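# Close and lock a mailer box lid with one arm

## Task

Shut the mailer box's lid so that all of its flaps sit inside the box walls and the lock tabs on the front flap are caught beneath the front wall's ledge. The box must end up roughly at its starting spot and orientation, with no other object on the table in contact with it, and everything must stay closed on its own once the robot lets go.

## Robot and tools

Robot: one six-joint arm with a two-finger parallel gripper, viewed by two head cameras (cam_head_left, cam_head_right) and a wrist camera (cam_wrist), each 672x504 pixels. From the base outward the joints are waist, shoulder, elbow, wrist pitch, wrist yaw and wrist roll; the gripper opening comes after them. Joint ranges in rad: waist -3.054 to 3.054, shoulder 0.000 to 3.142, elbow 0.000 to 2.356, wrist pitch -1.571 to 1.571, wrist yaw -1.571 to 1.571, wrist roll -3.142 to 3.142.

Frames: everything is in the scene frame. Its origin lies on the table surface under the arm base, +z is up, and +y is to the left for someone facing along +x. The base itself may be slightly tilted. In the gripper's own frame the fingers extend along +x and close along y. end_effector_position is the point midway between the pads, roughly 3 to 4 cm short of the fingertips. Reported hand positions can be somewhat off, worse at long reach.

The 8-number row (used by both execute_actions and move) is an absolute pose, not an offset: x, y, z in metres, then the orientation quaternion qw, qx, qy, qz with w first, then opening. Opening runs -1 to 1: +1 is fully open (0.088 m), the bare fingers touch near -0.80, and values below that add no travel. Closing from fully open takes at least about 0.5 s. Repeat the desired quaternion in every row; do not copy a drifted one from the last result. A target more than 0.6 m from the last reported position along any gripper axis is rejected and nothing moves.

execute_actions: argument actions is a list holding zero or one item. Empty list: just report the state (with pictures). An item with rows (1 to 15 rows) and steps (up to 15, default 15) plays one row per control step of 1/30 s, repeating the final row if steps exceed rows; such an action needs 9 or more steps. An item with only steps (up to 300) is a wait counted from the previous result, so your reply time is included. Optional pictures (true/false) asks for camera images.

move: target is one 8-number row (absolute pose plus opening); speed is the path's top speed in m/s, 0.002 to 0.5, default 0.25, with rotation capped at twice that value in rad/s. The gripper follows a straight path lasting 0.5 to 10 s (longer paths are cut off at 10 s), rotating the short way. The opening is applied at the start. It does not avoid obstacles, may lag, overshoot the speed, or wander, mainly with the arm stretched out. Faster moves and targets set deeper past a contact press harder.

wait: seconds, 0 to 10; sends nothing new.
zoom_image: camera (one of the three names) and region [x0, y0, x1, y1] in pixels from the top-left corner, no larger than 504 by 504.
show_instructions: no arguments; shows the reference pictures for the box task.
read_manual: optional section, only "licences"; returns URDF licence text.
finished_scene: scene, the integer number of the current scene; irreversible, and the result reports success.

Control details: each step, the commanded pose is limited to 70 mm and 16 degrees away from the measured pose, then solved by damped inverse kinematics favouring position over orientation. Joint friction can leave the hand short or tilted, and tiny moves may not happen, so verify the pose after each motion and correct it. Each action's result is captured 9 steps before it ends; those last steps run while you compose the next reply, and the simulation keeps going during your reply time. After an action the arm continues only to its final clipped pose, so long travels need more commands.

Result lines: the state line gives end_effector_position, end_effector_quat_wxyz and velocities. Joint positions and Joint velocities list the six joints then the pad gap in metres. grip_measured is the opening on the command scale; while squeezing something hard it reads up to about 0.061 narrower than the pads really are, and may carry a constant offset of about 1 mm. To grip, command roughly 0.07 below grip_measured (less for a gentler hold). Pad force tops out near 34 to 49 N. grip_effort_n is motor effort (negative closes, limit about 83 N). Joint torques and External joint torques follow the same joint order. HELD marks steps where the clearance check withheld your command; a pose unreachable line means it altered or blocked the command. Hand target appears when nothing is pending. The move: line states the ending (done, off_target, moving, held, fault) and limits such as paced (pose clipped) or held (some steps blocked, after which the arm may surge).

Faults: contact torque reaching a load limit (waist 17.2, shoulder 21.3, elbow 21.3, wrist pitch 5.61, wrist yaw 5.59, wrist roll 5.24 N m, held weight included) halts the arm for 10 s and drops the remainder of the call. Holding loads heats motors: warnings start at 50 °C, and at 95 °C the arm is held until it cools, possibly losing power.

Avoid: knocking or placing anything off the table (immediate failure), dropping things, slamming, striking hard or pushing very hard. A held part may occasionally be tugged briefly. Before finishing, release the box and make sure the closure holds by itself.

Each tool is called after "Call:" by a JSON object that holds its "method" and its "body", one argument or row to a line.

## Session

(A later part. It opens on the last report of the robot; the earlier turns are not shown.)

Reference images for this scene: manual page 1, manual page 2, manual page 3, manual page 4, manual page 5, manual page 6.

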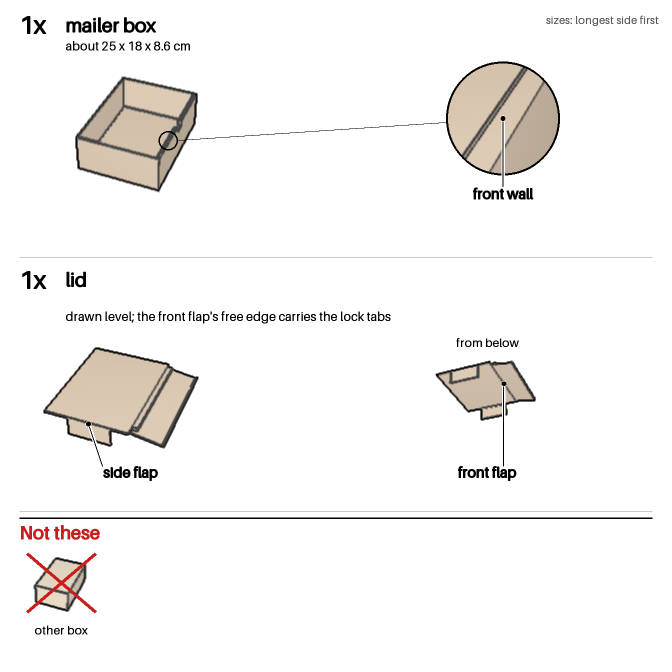

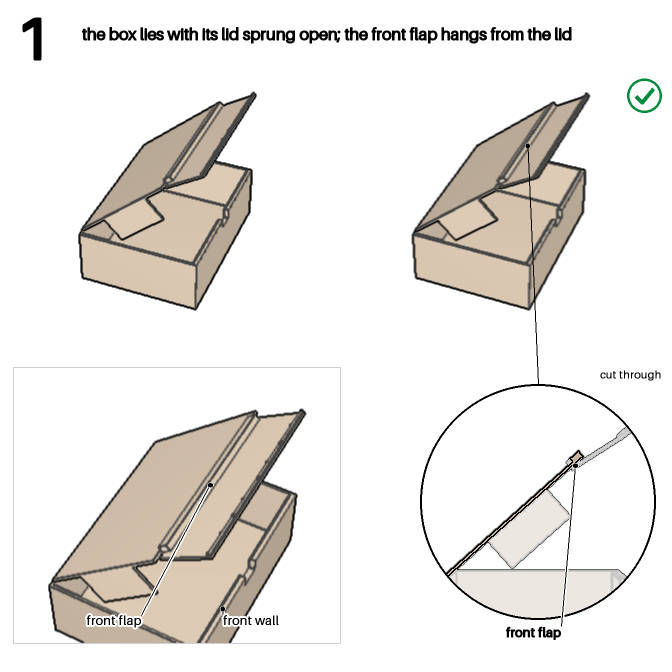

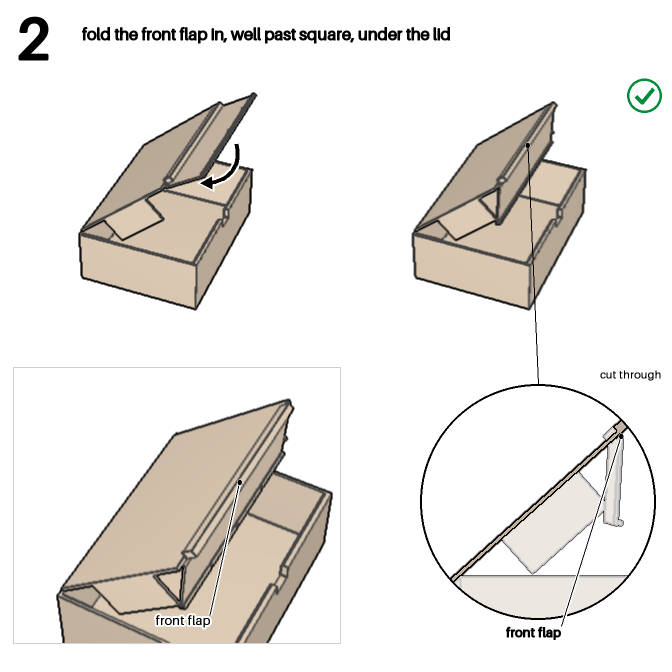

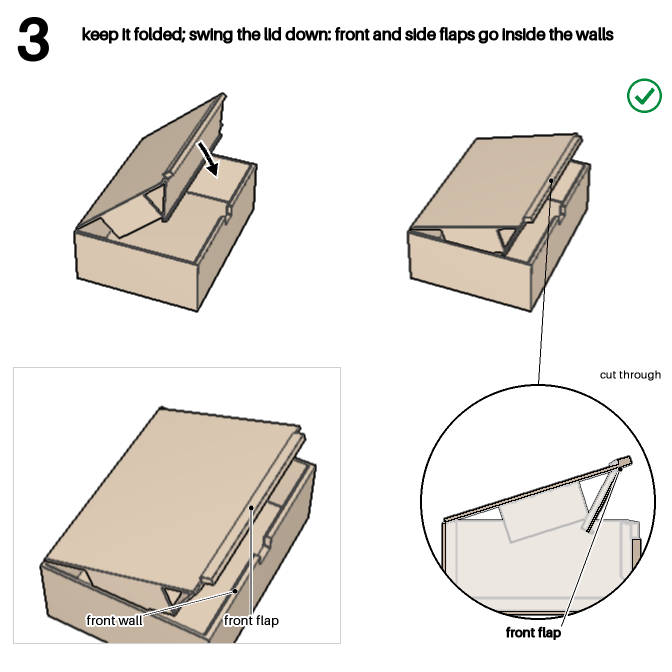

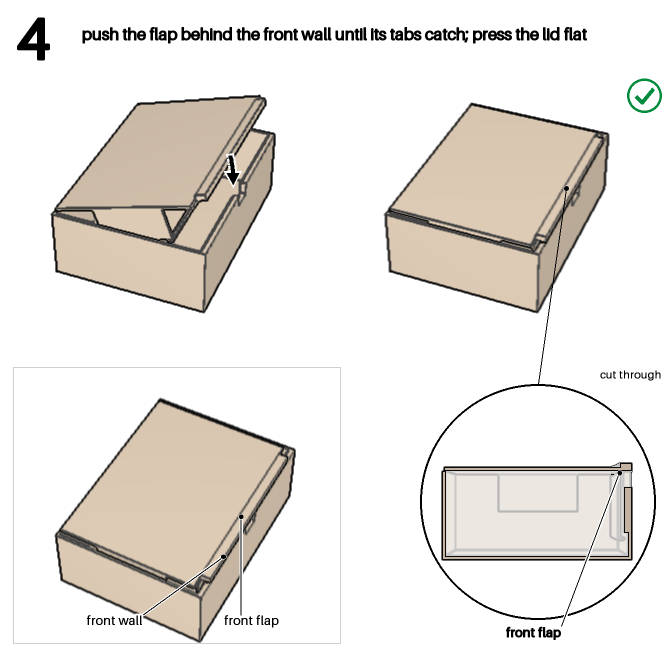

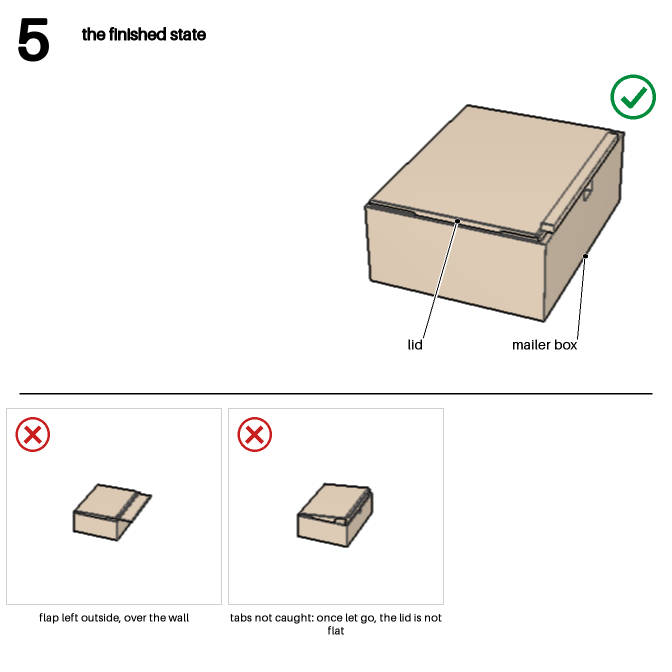

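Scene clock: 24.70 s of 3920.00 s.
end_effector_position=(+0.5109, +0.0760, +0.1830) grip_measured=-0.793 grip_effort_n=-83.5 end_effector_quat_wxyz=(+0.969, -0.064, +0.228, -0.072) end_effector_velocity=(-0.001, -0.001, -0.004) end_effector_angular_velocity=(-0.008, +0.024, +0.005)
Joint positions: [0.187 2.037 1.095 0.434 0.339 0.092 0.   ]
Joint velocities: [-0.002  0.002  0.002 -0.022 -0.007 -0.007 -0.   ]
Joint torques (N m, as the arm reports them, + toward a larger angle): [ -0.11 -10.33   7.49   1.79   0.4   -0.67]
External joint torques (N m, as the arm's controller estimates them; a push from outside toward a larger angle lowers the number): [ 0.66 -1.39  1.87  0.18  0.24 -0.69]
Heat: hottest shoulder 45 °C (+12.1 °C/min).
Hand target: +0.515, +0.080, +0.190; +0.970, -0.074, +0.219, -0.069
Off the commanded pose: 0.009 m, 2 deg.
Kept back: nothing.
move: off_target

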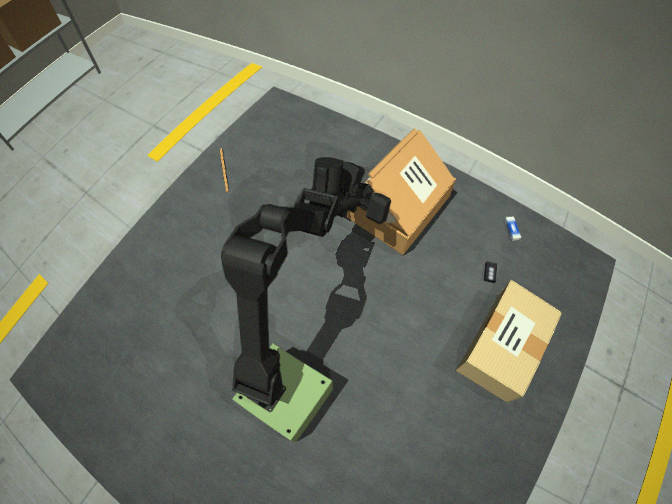

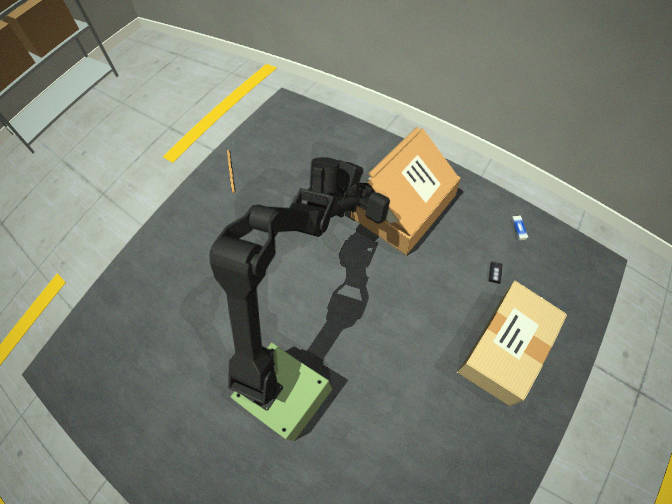

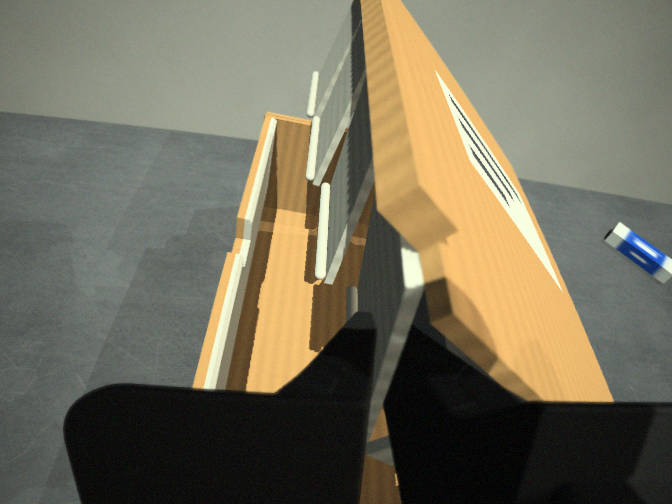

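Call:
{"method": "move", "body": {
  "target": [0.515,0.1,0.162,0.965,-0.12,0.221,-0.075,-0.9],
  "speed": 0.1
}}

Call:
{"method": "show_instructions", "body": {

}}

Scene clock: 26.23 s of 3920.00 s.
end_effector_position=(+0.5114, +0.0936, +0.1594) grip_measured=-0.793 grip_effort_n=-83.5 end_effector_quat_wxyz=(+0.964, -0.112, +0.227, -0.082) end_effector_velocity=(+0.000, -0.000, -0.002) end_effector_angular_velocity=(-0.018, +0.013, +0.013)
Joint positions: [0.25  2.118 1.11  0.491 0.436 0.034 0.   ]
Joint velocities: [-0.002  0.002  0.002 -0.007 -0.007 -0.022 -0.   ]
Joint torques (N m, as the arm reports them, + toward a larger angle): [ 0.13 -9.98  7.2   2.01  0.17 -0.48]
External joint torques (N m, as the arm's controller estimates them; a push from outside toward a larger angle lowers the number): [ 0.96 -0.69  1.79  0.41 -0.02 -0.5 ]
Heat: hottest shoulder 46 °C (+13.7 °C/min).
Hand target: +0.515, +0.100, +0.162; +0.965, -0.120, +0.221, -0.075
Off the commanded pose: 0.008 m, 1 deg.
Kept back: nothing.
move: done

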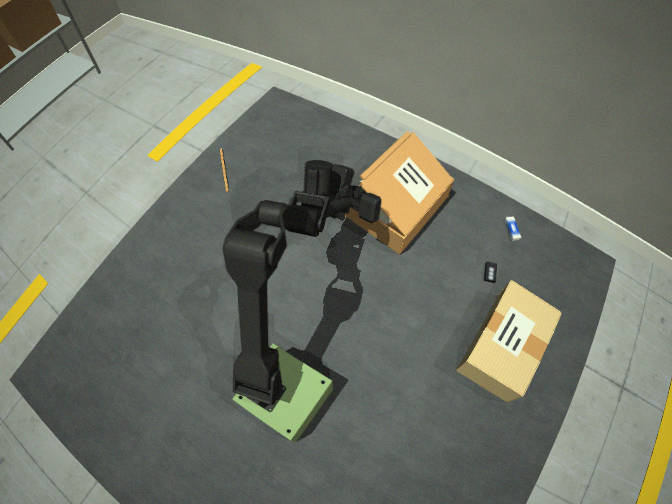

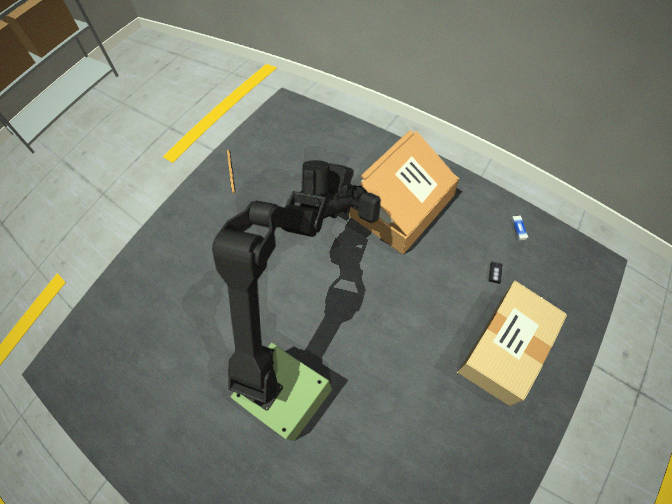

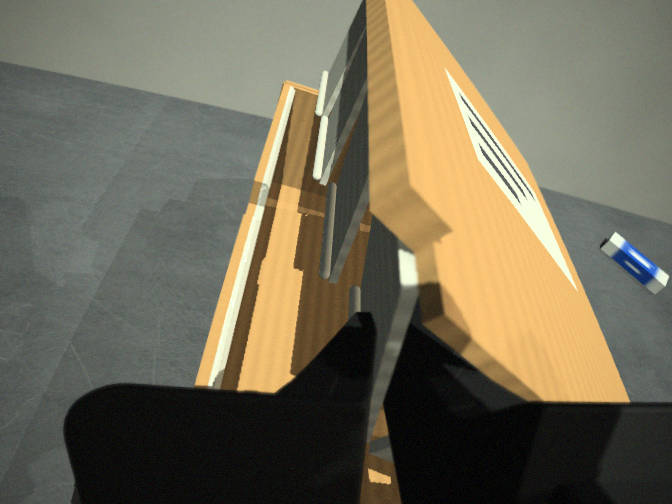

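Reference images for this scene: manual page 1, manual page 2, manual page 3, manual page 4, manual page 5, manual page 6.

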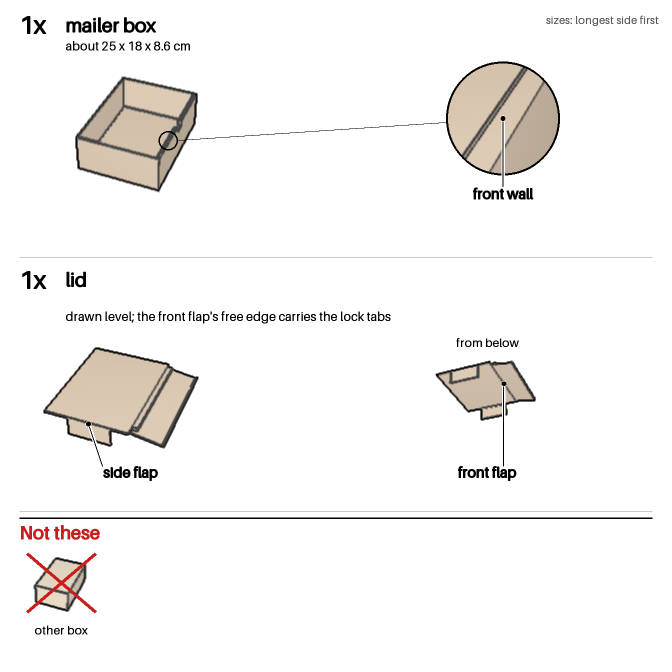

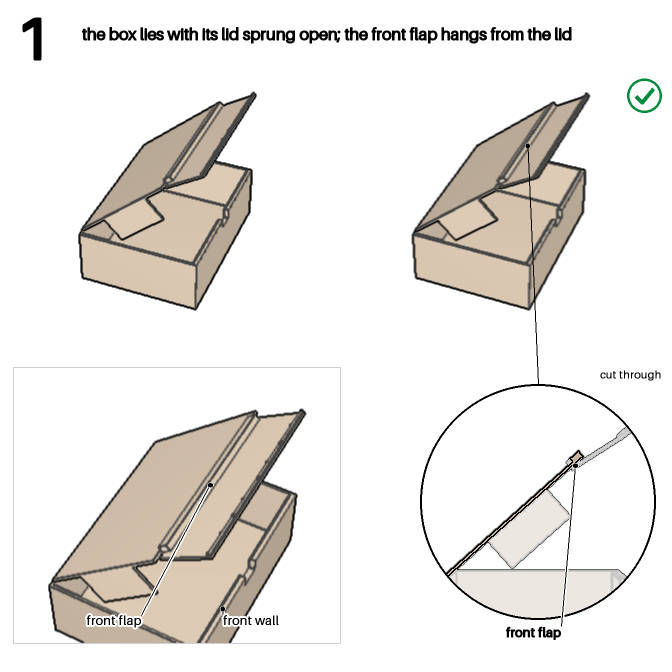

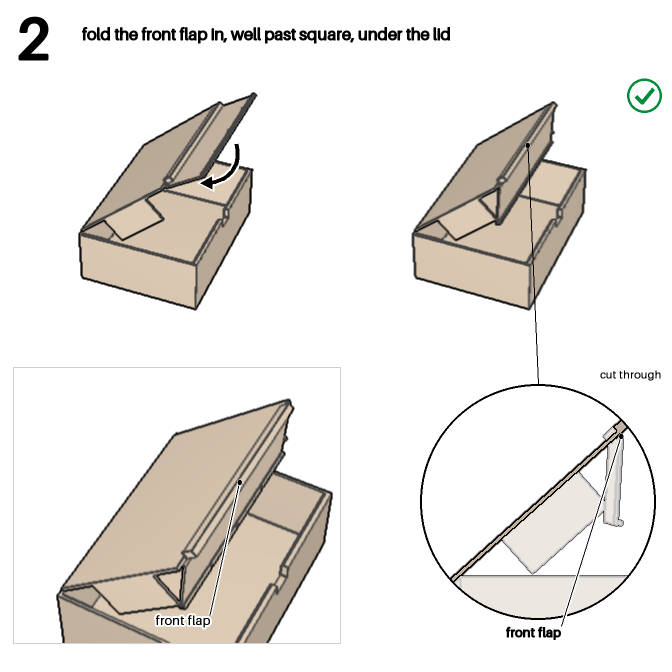

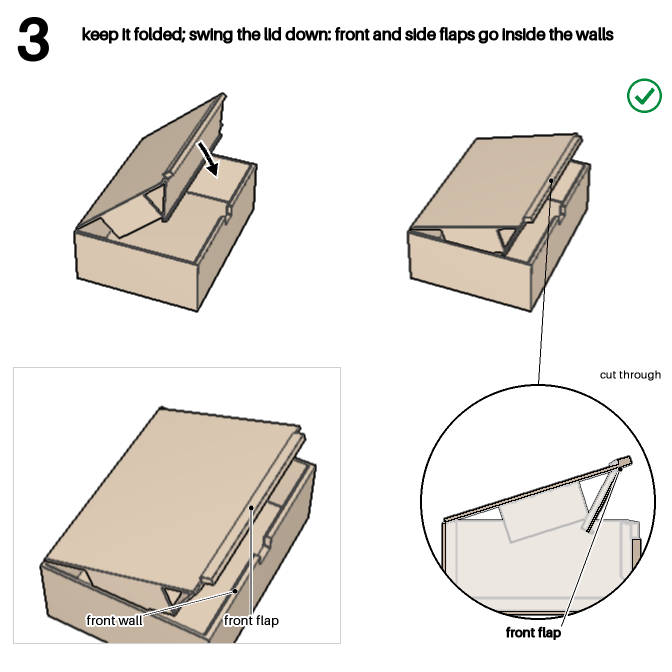

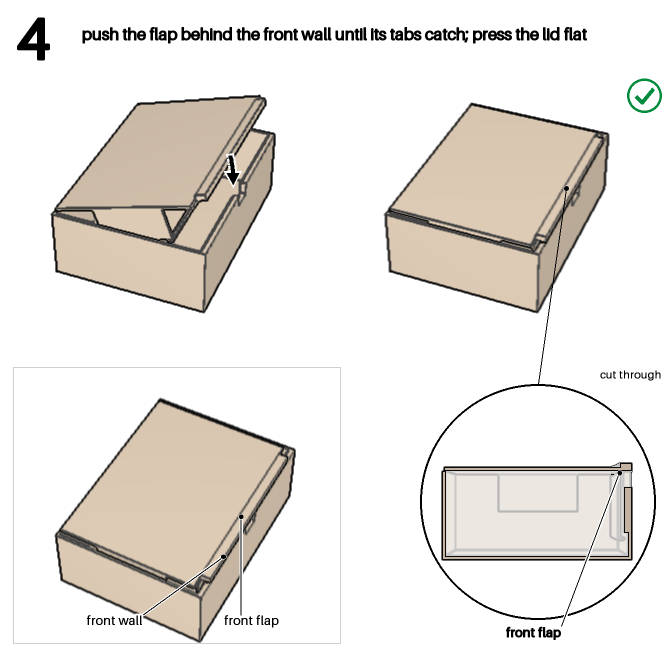

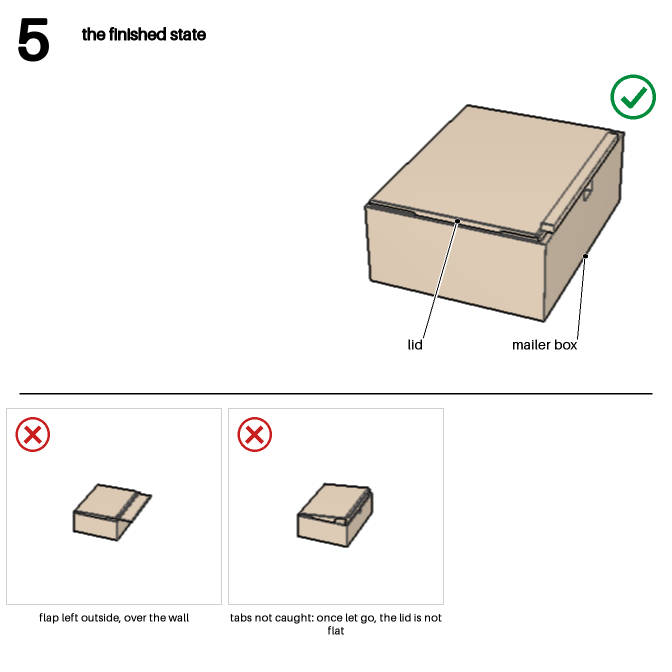

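Call:
{"method": "move", "body": {
  "target": [0.515,0.1,0.166,0.923,0.070,0.318,-0.205,-0.55],
  "speed": 0.25
}}

Call:
{"method": "move", "body": {
  "target": [0.511,0.105,0.167,0.839,0.150,0.289,-0.437,0],
  "speed": 0.25
}}

Scene clock: 28.03 s of 3920.00 s.
end_effector_position=(+0.5139, +0.1016, +0.1692) grip_measured=-0.553 grip_effort_n=17.9 end_effector_quat_wxyz=(+0.925, +0.071, +0.316, -0.201) end_effector_velocity=(+0.000, -0.000, -0.000) end_effector_angular_velocity=(+0.017, +0.006, -0.012)
Joint positions: [ 0.281  2.137  1.42  -0.122  0.513  0.589  0.012]
Joint velocities: [-0.002  0.002  0.012 -0.022 -0.007  0.022 -0.   ]
Joint torques (N m, as the arm reports them, + toward a larger angle): [-0.94 -9.8   7.11  1.15  0.54  0.14]
External joint torques (N m, as the arm's controller estimates them; a push from outside toward a larger angle lowers the number): [-0.1   0.24  1.08 -0.17  0.23  0.13]
Heat: hottest shoulder 46 °C (+12.8 °C/min).
Hand target: +0.515, +0.100, +0.165; +0.923, +0.071, +0.318, -0.206
Off the commanded pose: 0.004 m, 1 deg.
Kept back: nothing.
move: done

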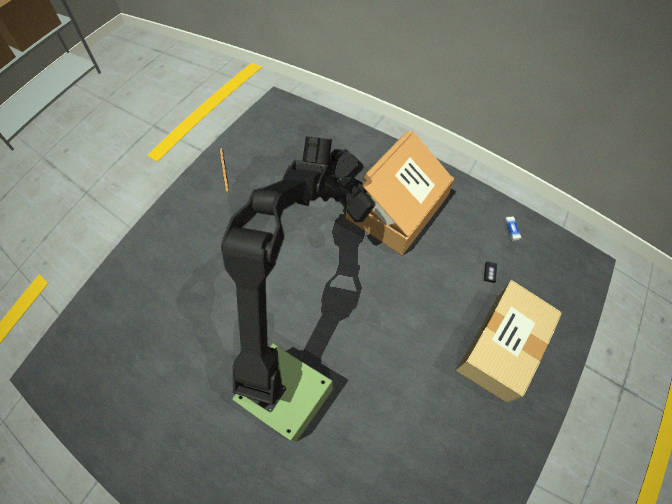

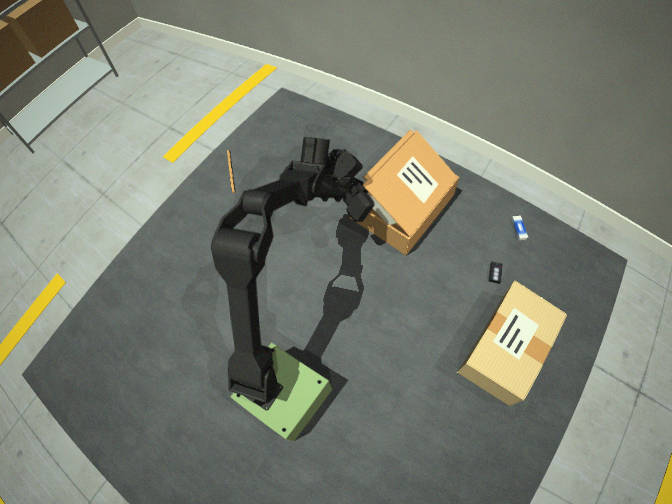

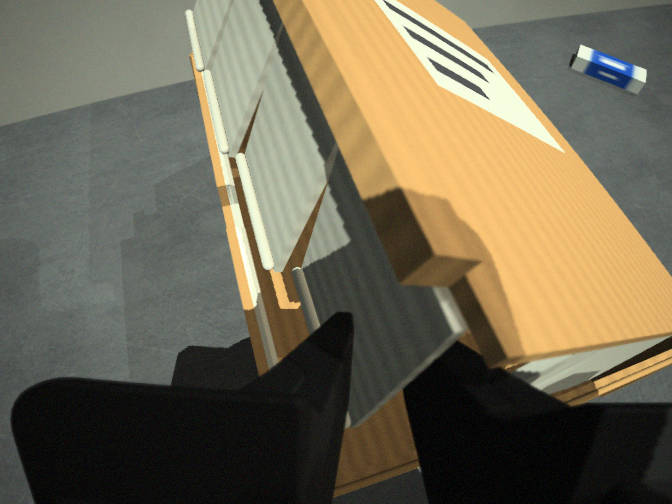

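Scene clock: 29.67 s of 3920.00 s.
end_effector_position=(+0.5108, +0.1076, +0.1721) grip_measured=-0.004 grip_effort_n=19.3 end_effector_quat_wxyz=(+0.841, +0.155, +0.287, -0.431) end_effector_velocity=(-0.002, -0.003, +0.002) end_effector_angular_velocity=(-0.016, +0.021, -0.011)
Joint positions: [ 0.36   2.414  1.988 -0.877  0.801  1.266  0.039]
Joint velocities: [-0.002  0.012  0.032 -0.051  0.007  0.007 -0.   ]
Joint torques (N m, as the arm reports them, + toward a larger angle): [ -1.26 -10.72   6.38   0.24   0.73   0.1 ]
External joint torques (N m, as the arm's controller estimates them; a push from outside toward a larger angle lowers the number): [-0.39  0.63  0.58 -0.41  0.19  0.09]
Heat: hottest shoulder 46 °C (+12.1 °C/min).
Hand target: +0.511, +0.105, +0.166; +0.838, +0.151, +0.288, -0.438
Off the commanded pose: 0.006 m, 1 deg.
Kept back: nothing.
move: done

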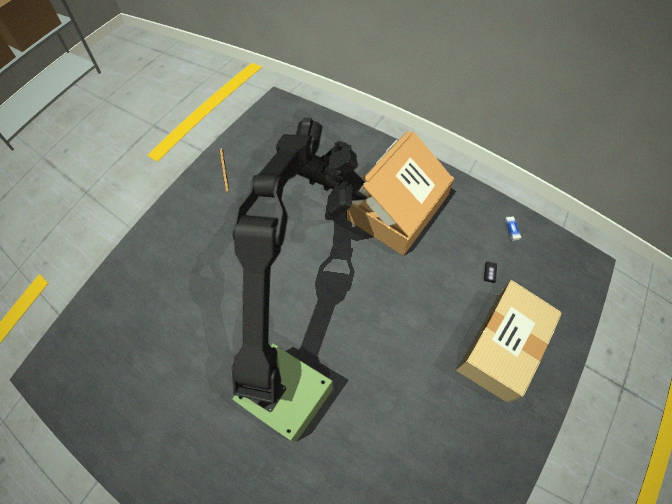

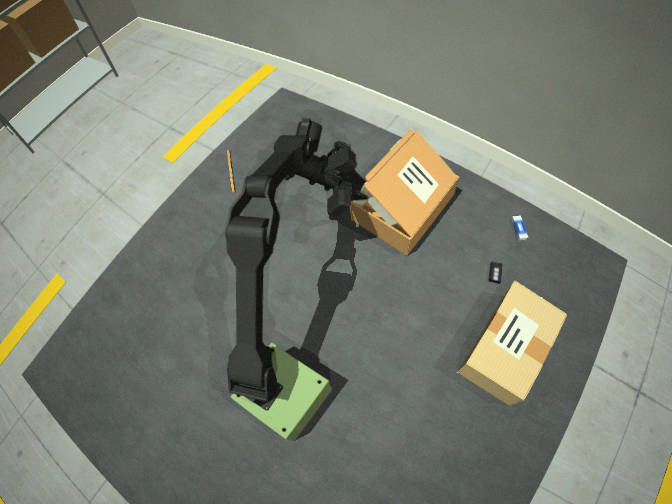

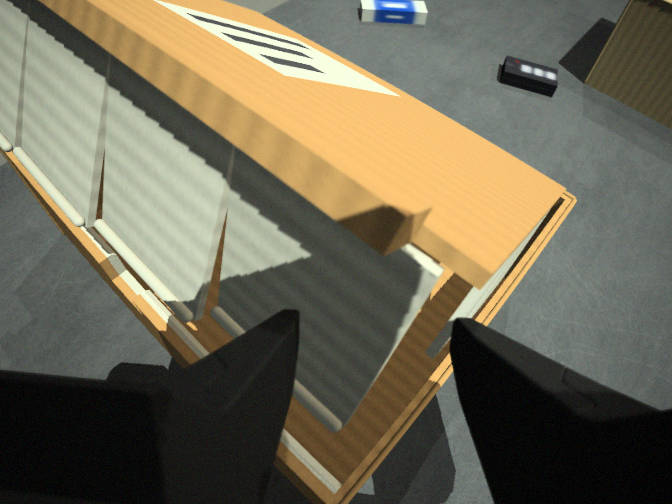

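Call:
{"method": "move", "body": {
  "target": [0.493,0.094,0.171,0.839,0.150,0.289,-0.437,0.8],
  "speed": 0.15
}}

Call:
{"method": "move", "body": {
  "target": [0.504,0.086,0.183,0.849,-0.072,0.392,-0.347,0.8],
  "speed": 0.25
}}

Scene clock: 30.77 s of 3920.00 s.
end_effector_position=(+0.4939, +0.0984, +0.1660) grip_measured=+0.795 grip_effort_n=19.8 end_effector_quat_wxyz=(+0.839, +0.149, +0.292, -0.435) end_effector_velocity=(-0.005, -0.002, -0.008) end_effector_angular_velocity=(+0.010, +0.029, +0.006)
Joint positions: [ 0.358  2.349  1.85  -0.82   0.801  1.266  0.078]
Joint velocities: [-0.002 -0.007 -0.032  0.007 -0.022 -0.007  0.   ]
Joint torques (N m, as the arm reports them, + toward a larger angle): [ -1.71 -14.51   4.66   0.73   0.7   -0.21]
External joint torques (N m, as the arm's controller estimates them; a push from outside toward a larger angle lowers the number): [-0.8  -3.54 -1.07  0.08  0.15 -0.21]
Heat: hottest shoulder 47 °C (+13.7 °C/min).
Hand target: +0.493, +0.094, +0.171; +0.839, +0.150, +0.289, -0.437
Off the commanded pose: 0.007 m, 0 deg.
Kept back: nothing.
move: done

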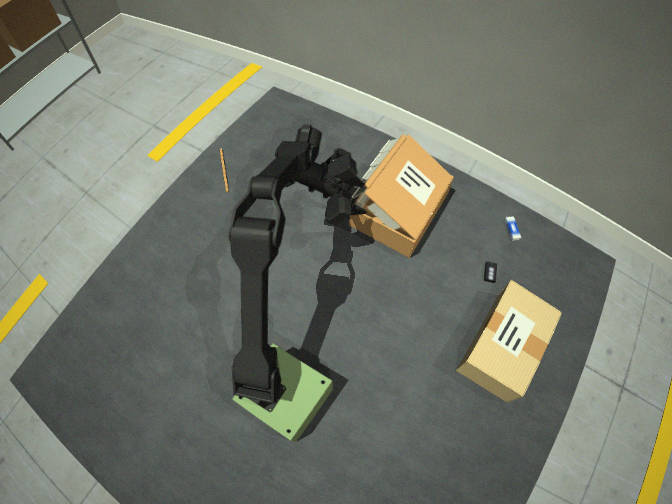

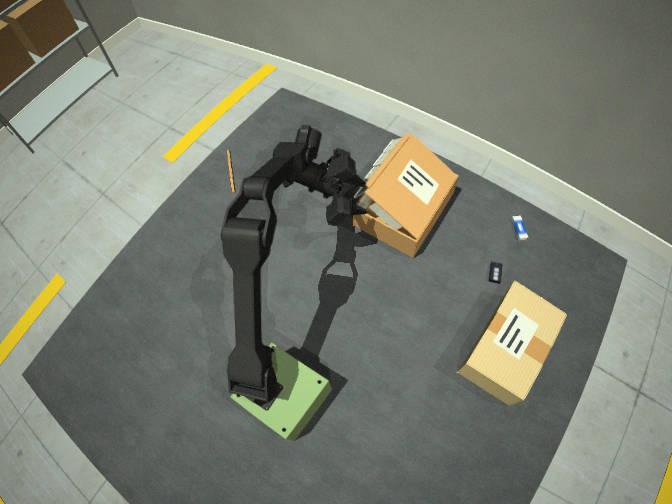

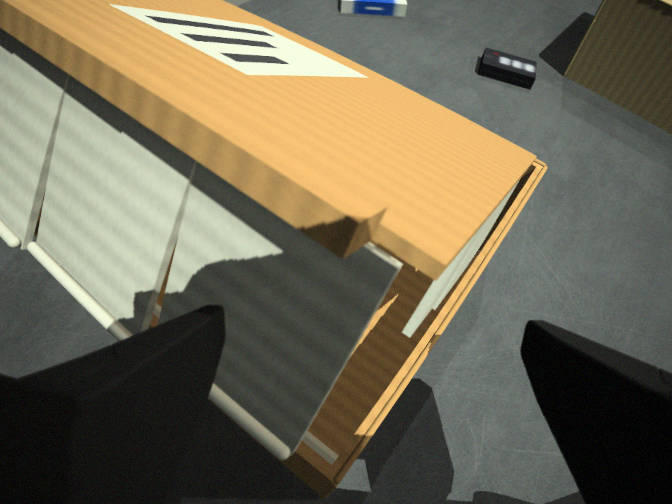

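Scene clock: 32.33 s of 3920.00 s.
end_effector_position=(+0.5029, +0.0890, +0.1790) grip_measured=+0.796 grip_effort_n=19.8 end_effector_quat_wxyz=(+0.849, -0.073, +0.392, -0.346) end_effector_velocity=(-0.004, -0.001, -0.003) end_effector_angular_velocity=(-0.005, +0.052, +0.024)
Joint positions: [ 0.33   2.349  1.895 -0.838  0.797  0.706  0.078]
Joint velocities: [-0.002 -0.002 -0.002 -0.022 -0.022 -0.037 -0.   ]
Joint torques (N m, as the arm reports them, + toward a larger angle): [ -1.57 -13.43   6.6    0.38   0.5   -0.15]
External joint torques (N m, as the arm's controller estimates them; a push from outside toward a larger angle lowers the number): [-0.58 -2.46  0.85 -0.29 -0.02 -0.18]
Heat: hottest shoulder 48 °C (+14.8 °C/min).
Hand target: +0.504, +0.086, +0.183; +0.849, -0.072, +0.392, -0.347
Off the commanded pose: 0.005 m, 0 deg.
Kept back: nothing.
move: done

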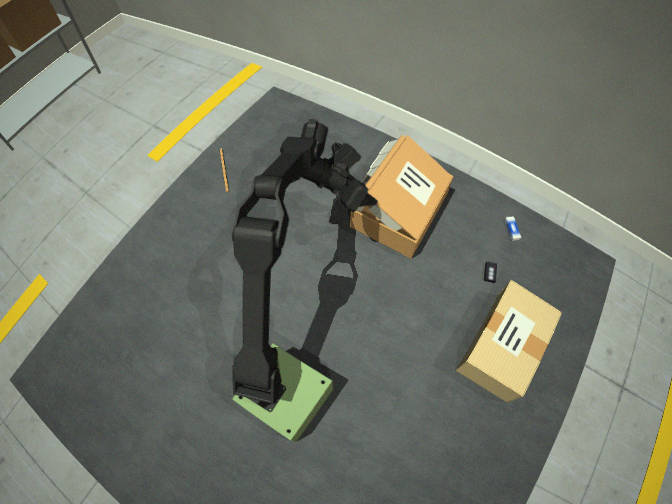

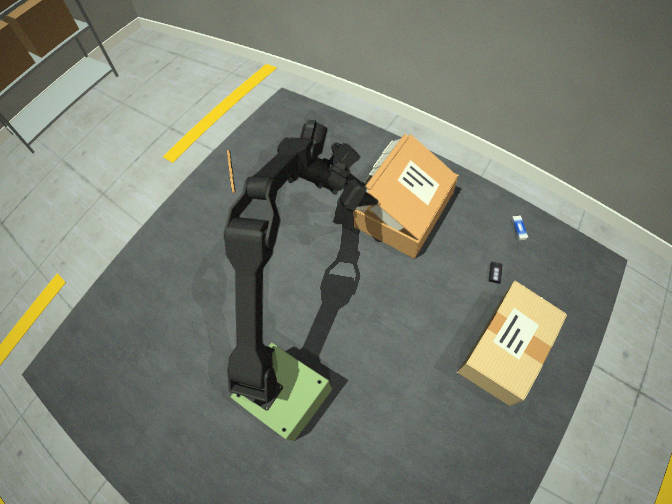

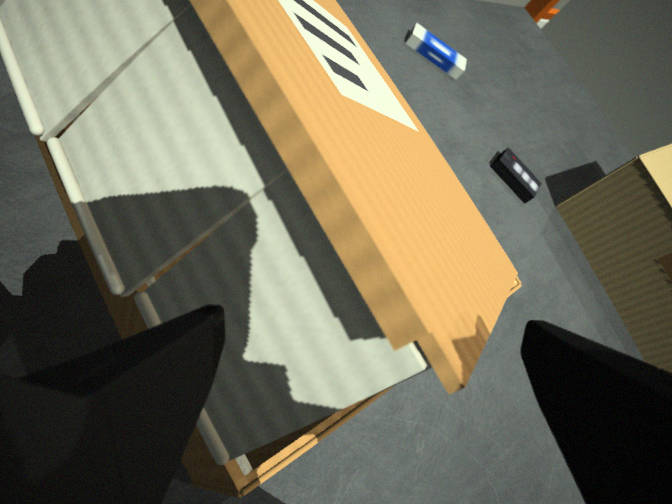

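Call:
{"method": "move", "body": {
  "target": [0.526,0.078,0.208,0.788,-0.325,0.479,-0.213,1],
  "speed": 0.2
}}

Scene clock: 34.83 s of 3920.00 s.
end_effector_position=(+0.5246, +0.0824, +0.2132) grip_measured=+0.979 grip_effort_n=20.2 end_effector_quat_wxyz=(+0.793, -0.322, +0.472, -0.212) end_effector_velocity=(+0.000, -0.000, -0.000) end_effector_angular_velocity=(+0.002, +0.009, +0.004)
Joint positions: [ 0.296  2.387  2.09  -0.942  0.786  0.046  0.087]
Joint velocities: [-0.002  0.002  0.007 -0.007 -0.007 -0.007  0.   ]
Joint torques (N m, as the arm reports them, + toward a larger angle): [ -1.73 -11.25   7.1    0.51   0.48  -0.1 ]
External joint torques (N m, as the arm's controller estimates them; a push from outside toward a larger angle lowers the number): [-0.77  0.17  1.07 -0.29 -0.01 -0.15]
Heat: hottest shoulder 48 °C (+13.8 °C/min).
Hand target: +0.526, +0.078, +0.208; +0.788, -0.325, +0.478, -0.213
Off the commanded pose: 0.007 m, 1 deg.
Kept back: nothing.
move: done

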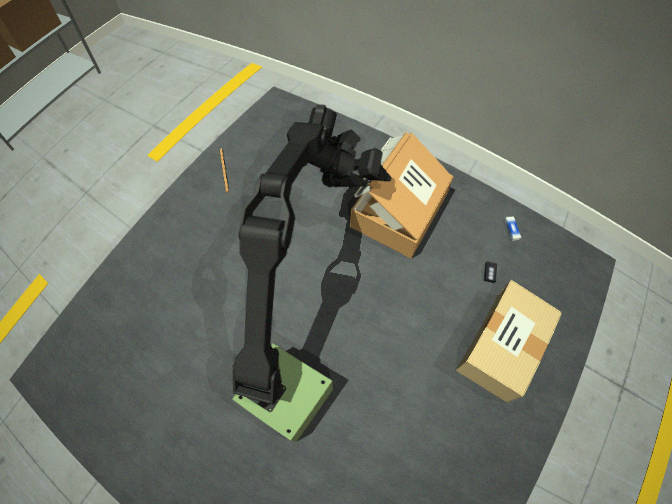

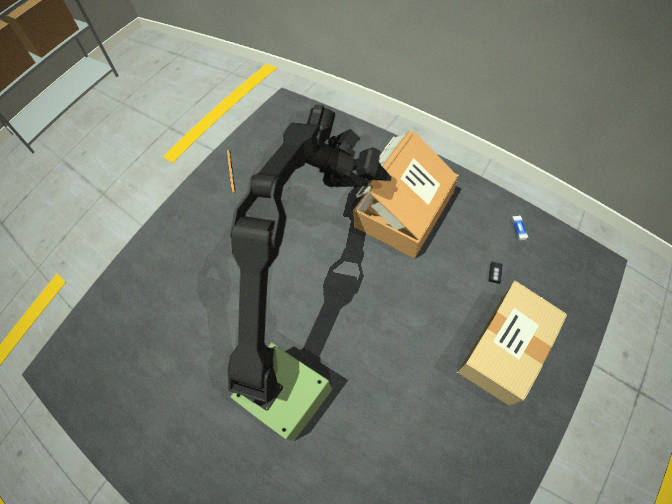

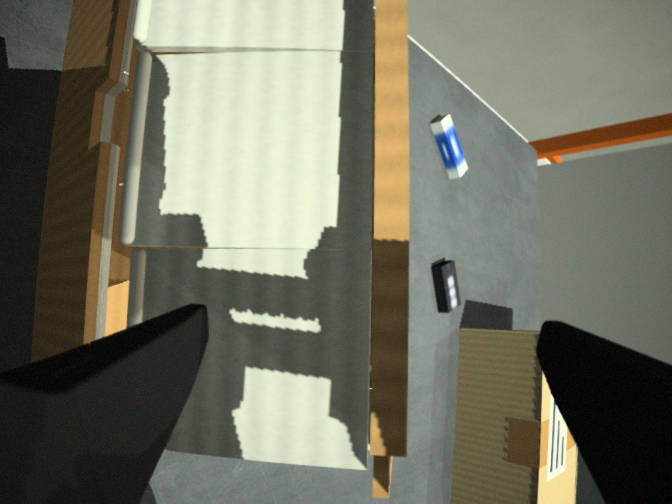

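Call:
{"method": "move", "body": {
  "target": [0.517,0.062,0.202,0.901,-0.211,0.364,-0.099,1],
  "speed": 0.2
}}

Call:
{"method": "move", "body": {
  "target": [0.519,0.049,0.188,0.938,-0.109,0.328,0.002,1],
  "speed": 0.2
}}

Scene clock: 36.83 s of 3920.00 s.
end_effector_position=(+0.5174, +0.0663, +0.1971) grip_measured=+0.979 grip_effort_n=20.7 end_effector_quat_wxyz=(+0.900, -0.213, +0.370, -0.095) end_effector_velocity=(+0.002, +0.002, +0.004) end_effector_angular_velocity=(+0.018, -0.024, +0.020)
Joint positions: [ 0.194  2.075  1.436 -0.184  0.451 -0.095  0.087]
Joint velocities: [-0.002 -0.012 -0.017  0.037 -0.022 -0.007 -0.   ]
Joint torques (N m, as the arm reports them, + toward a larger angle): [ -1.7  -13.04   5.21   1.68   0.33  -0.14]
External joint torques (N m, as the arm's controller estimates them; a push from outside toward a larger angle lowers the number): [-0.85 -3.11 -1.13  0.28  0.06 -0.17]
Heat: hottest shoulder 49 °C (+14.7 °C/min).
Hand target: +0.517, +0.062, +0.203; +0.902, -0.212, +0.364, -0.098
Off the commanded pose: 0.007 m, 1 deg.
Kept back: nothing.
move: done

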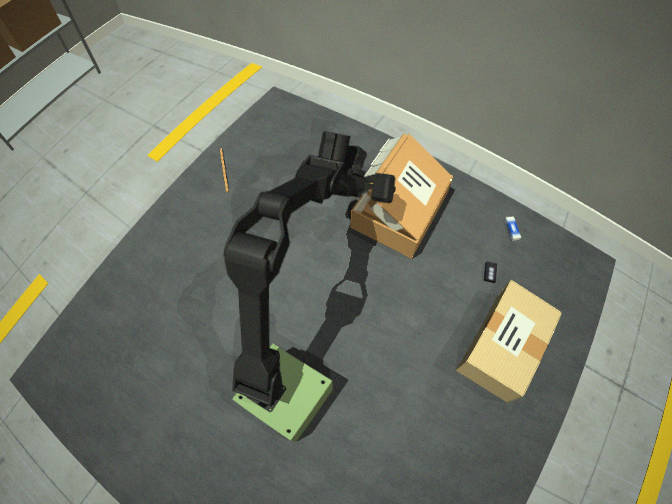

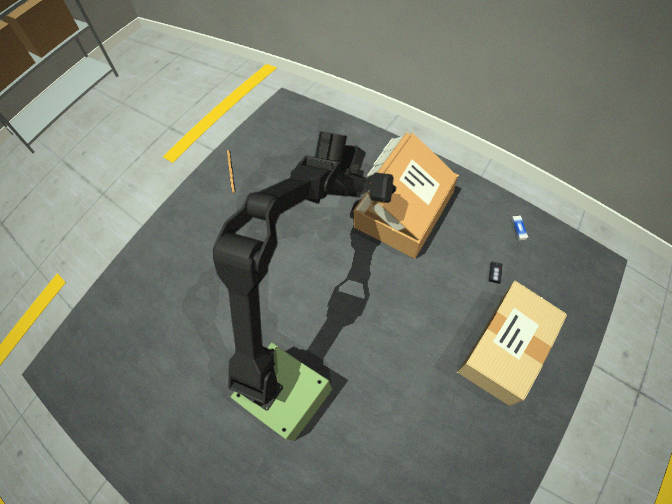

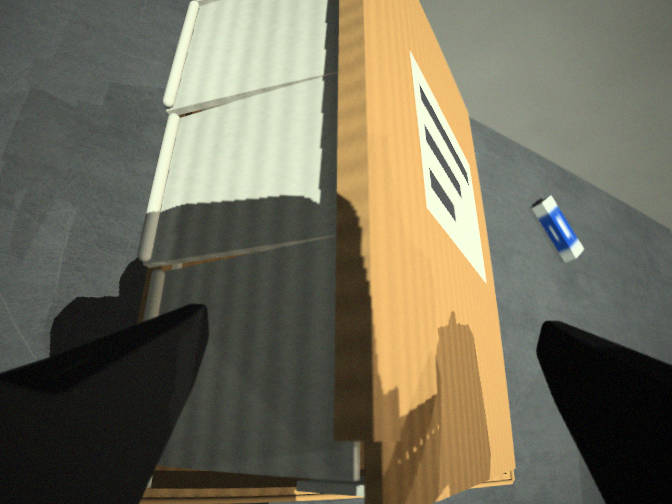

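Scene clock: 38.10 s of 3920.00 s.
end_effector_position=(+0.5198, +0.0534, +0.1836) grip_measured=+0.979 grip_effort_n=19.8 end_effector_quat_wxyz=(+0.936, -0.114, +0.333, +0.007) end_effector_velocity=(-0.001, -0.000, +0.002) end_effector_angular_velocity=(+0.009, -0.004, +0.015)
Joint positions: [ 0.076  2.035  1.272  0.064  0.106 -0.081  0.087]
Joint velocities: [-0.007 -0.007 -0.007  0.007 -0.022 -0.007  0.   ]
Joint torques (N m, as the arm reports them, + toward a larger angle): [ -1.81 -12.3    5.01   1.79   0.09   0.2 ]
External joint torques (N m, as the arm's controller estimates them; a push from outside toward a larger angle lowers the number): [-0.95 -2.84 -1.18  0.24  0.    0.18]
Heat: hottest shoulder 50 °C (+15.7 °C/min). Fold the arm in close to its base before you think long.
Hand target: +0.519, +0.049, +0.188; +0.938, -0.109, +0.329, +0.002
Off the commanded pose: 0.006 m, 1 deg.
MOTOR HOT: a motor reached 50 °C. Now the hottest motor, joint 2 (shoulder), reports 50 °C. The temperature limit of the motors' drives, at which the controller stops the arm, is 95 °C. To cool a motor, set the load down, stop pushing, or move to a pose that needs little force.
Kept back: nothing.
move: done

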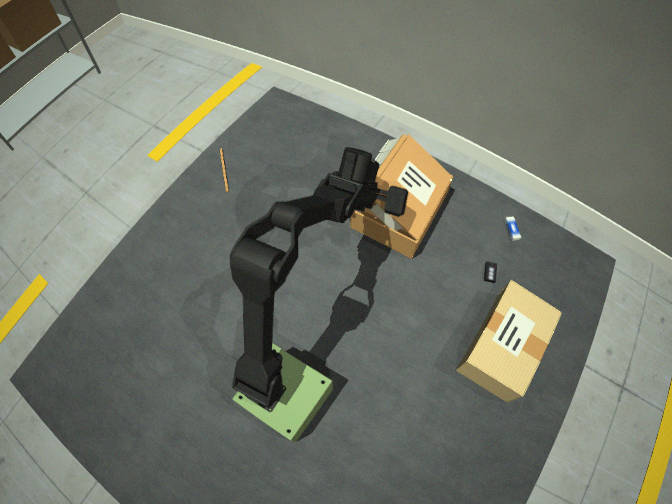

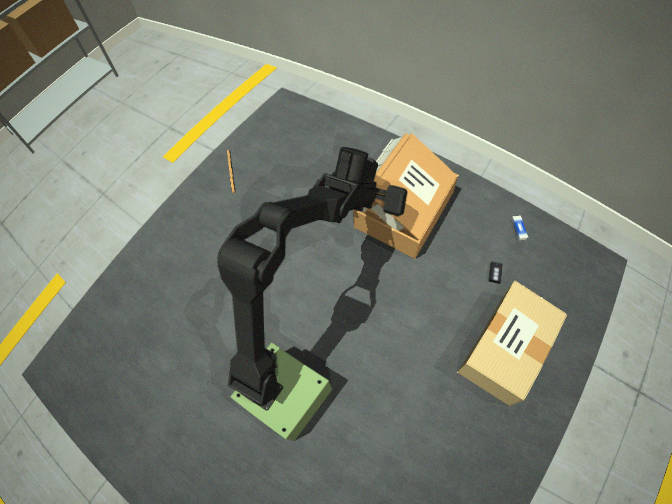

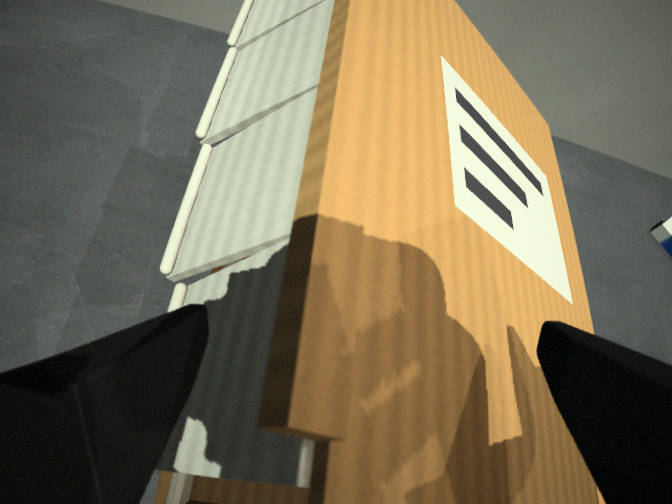

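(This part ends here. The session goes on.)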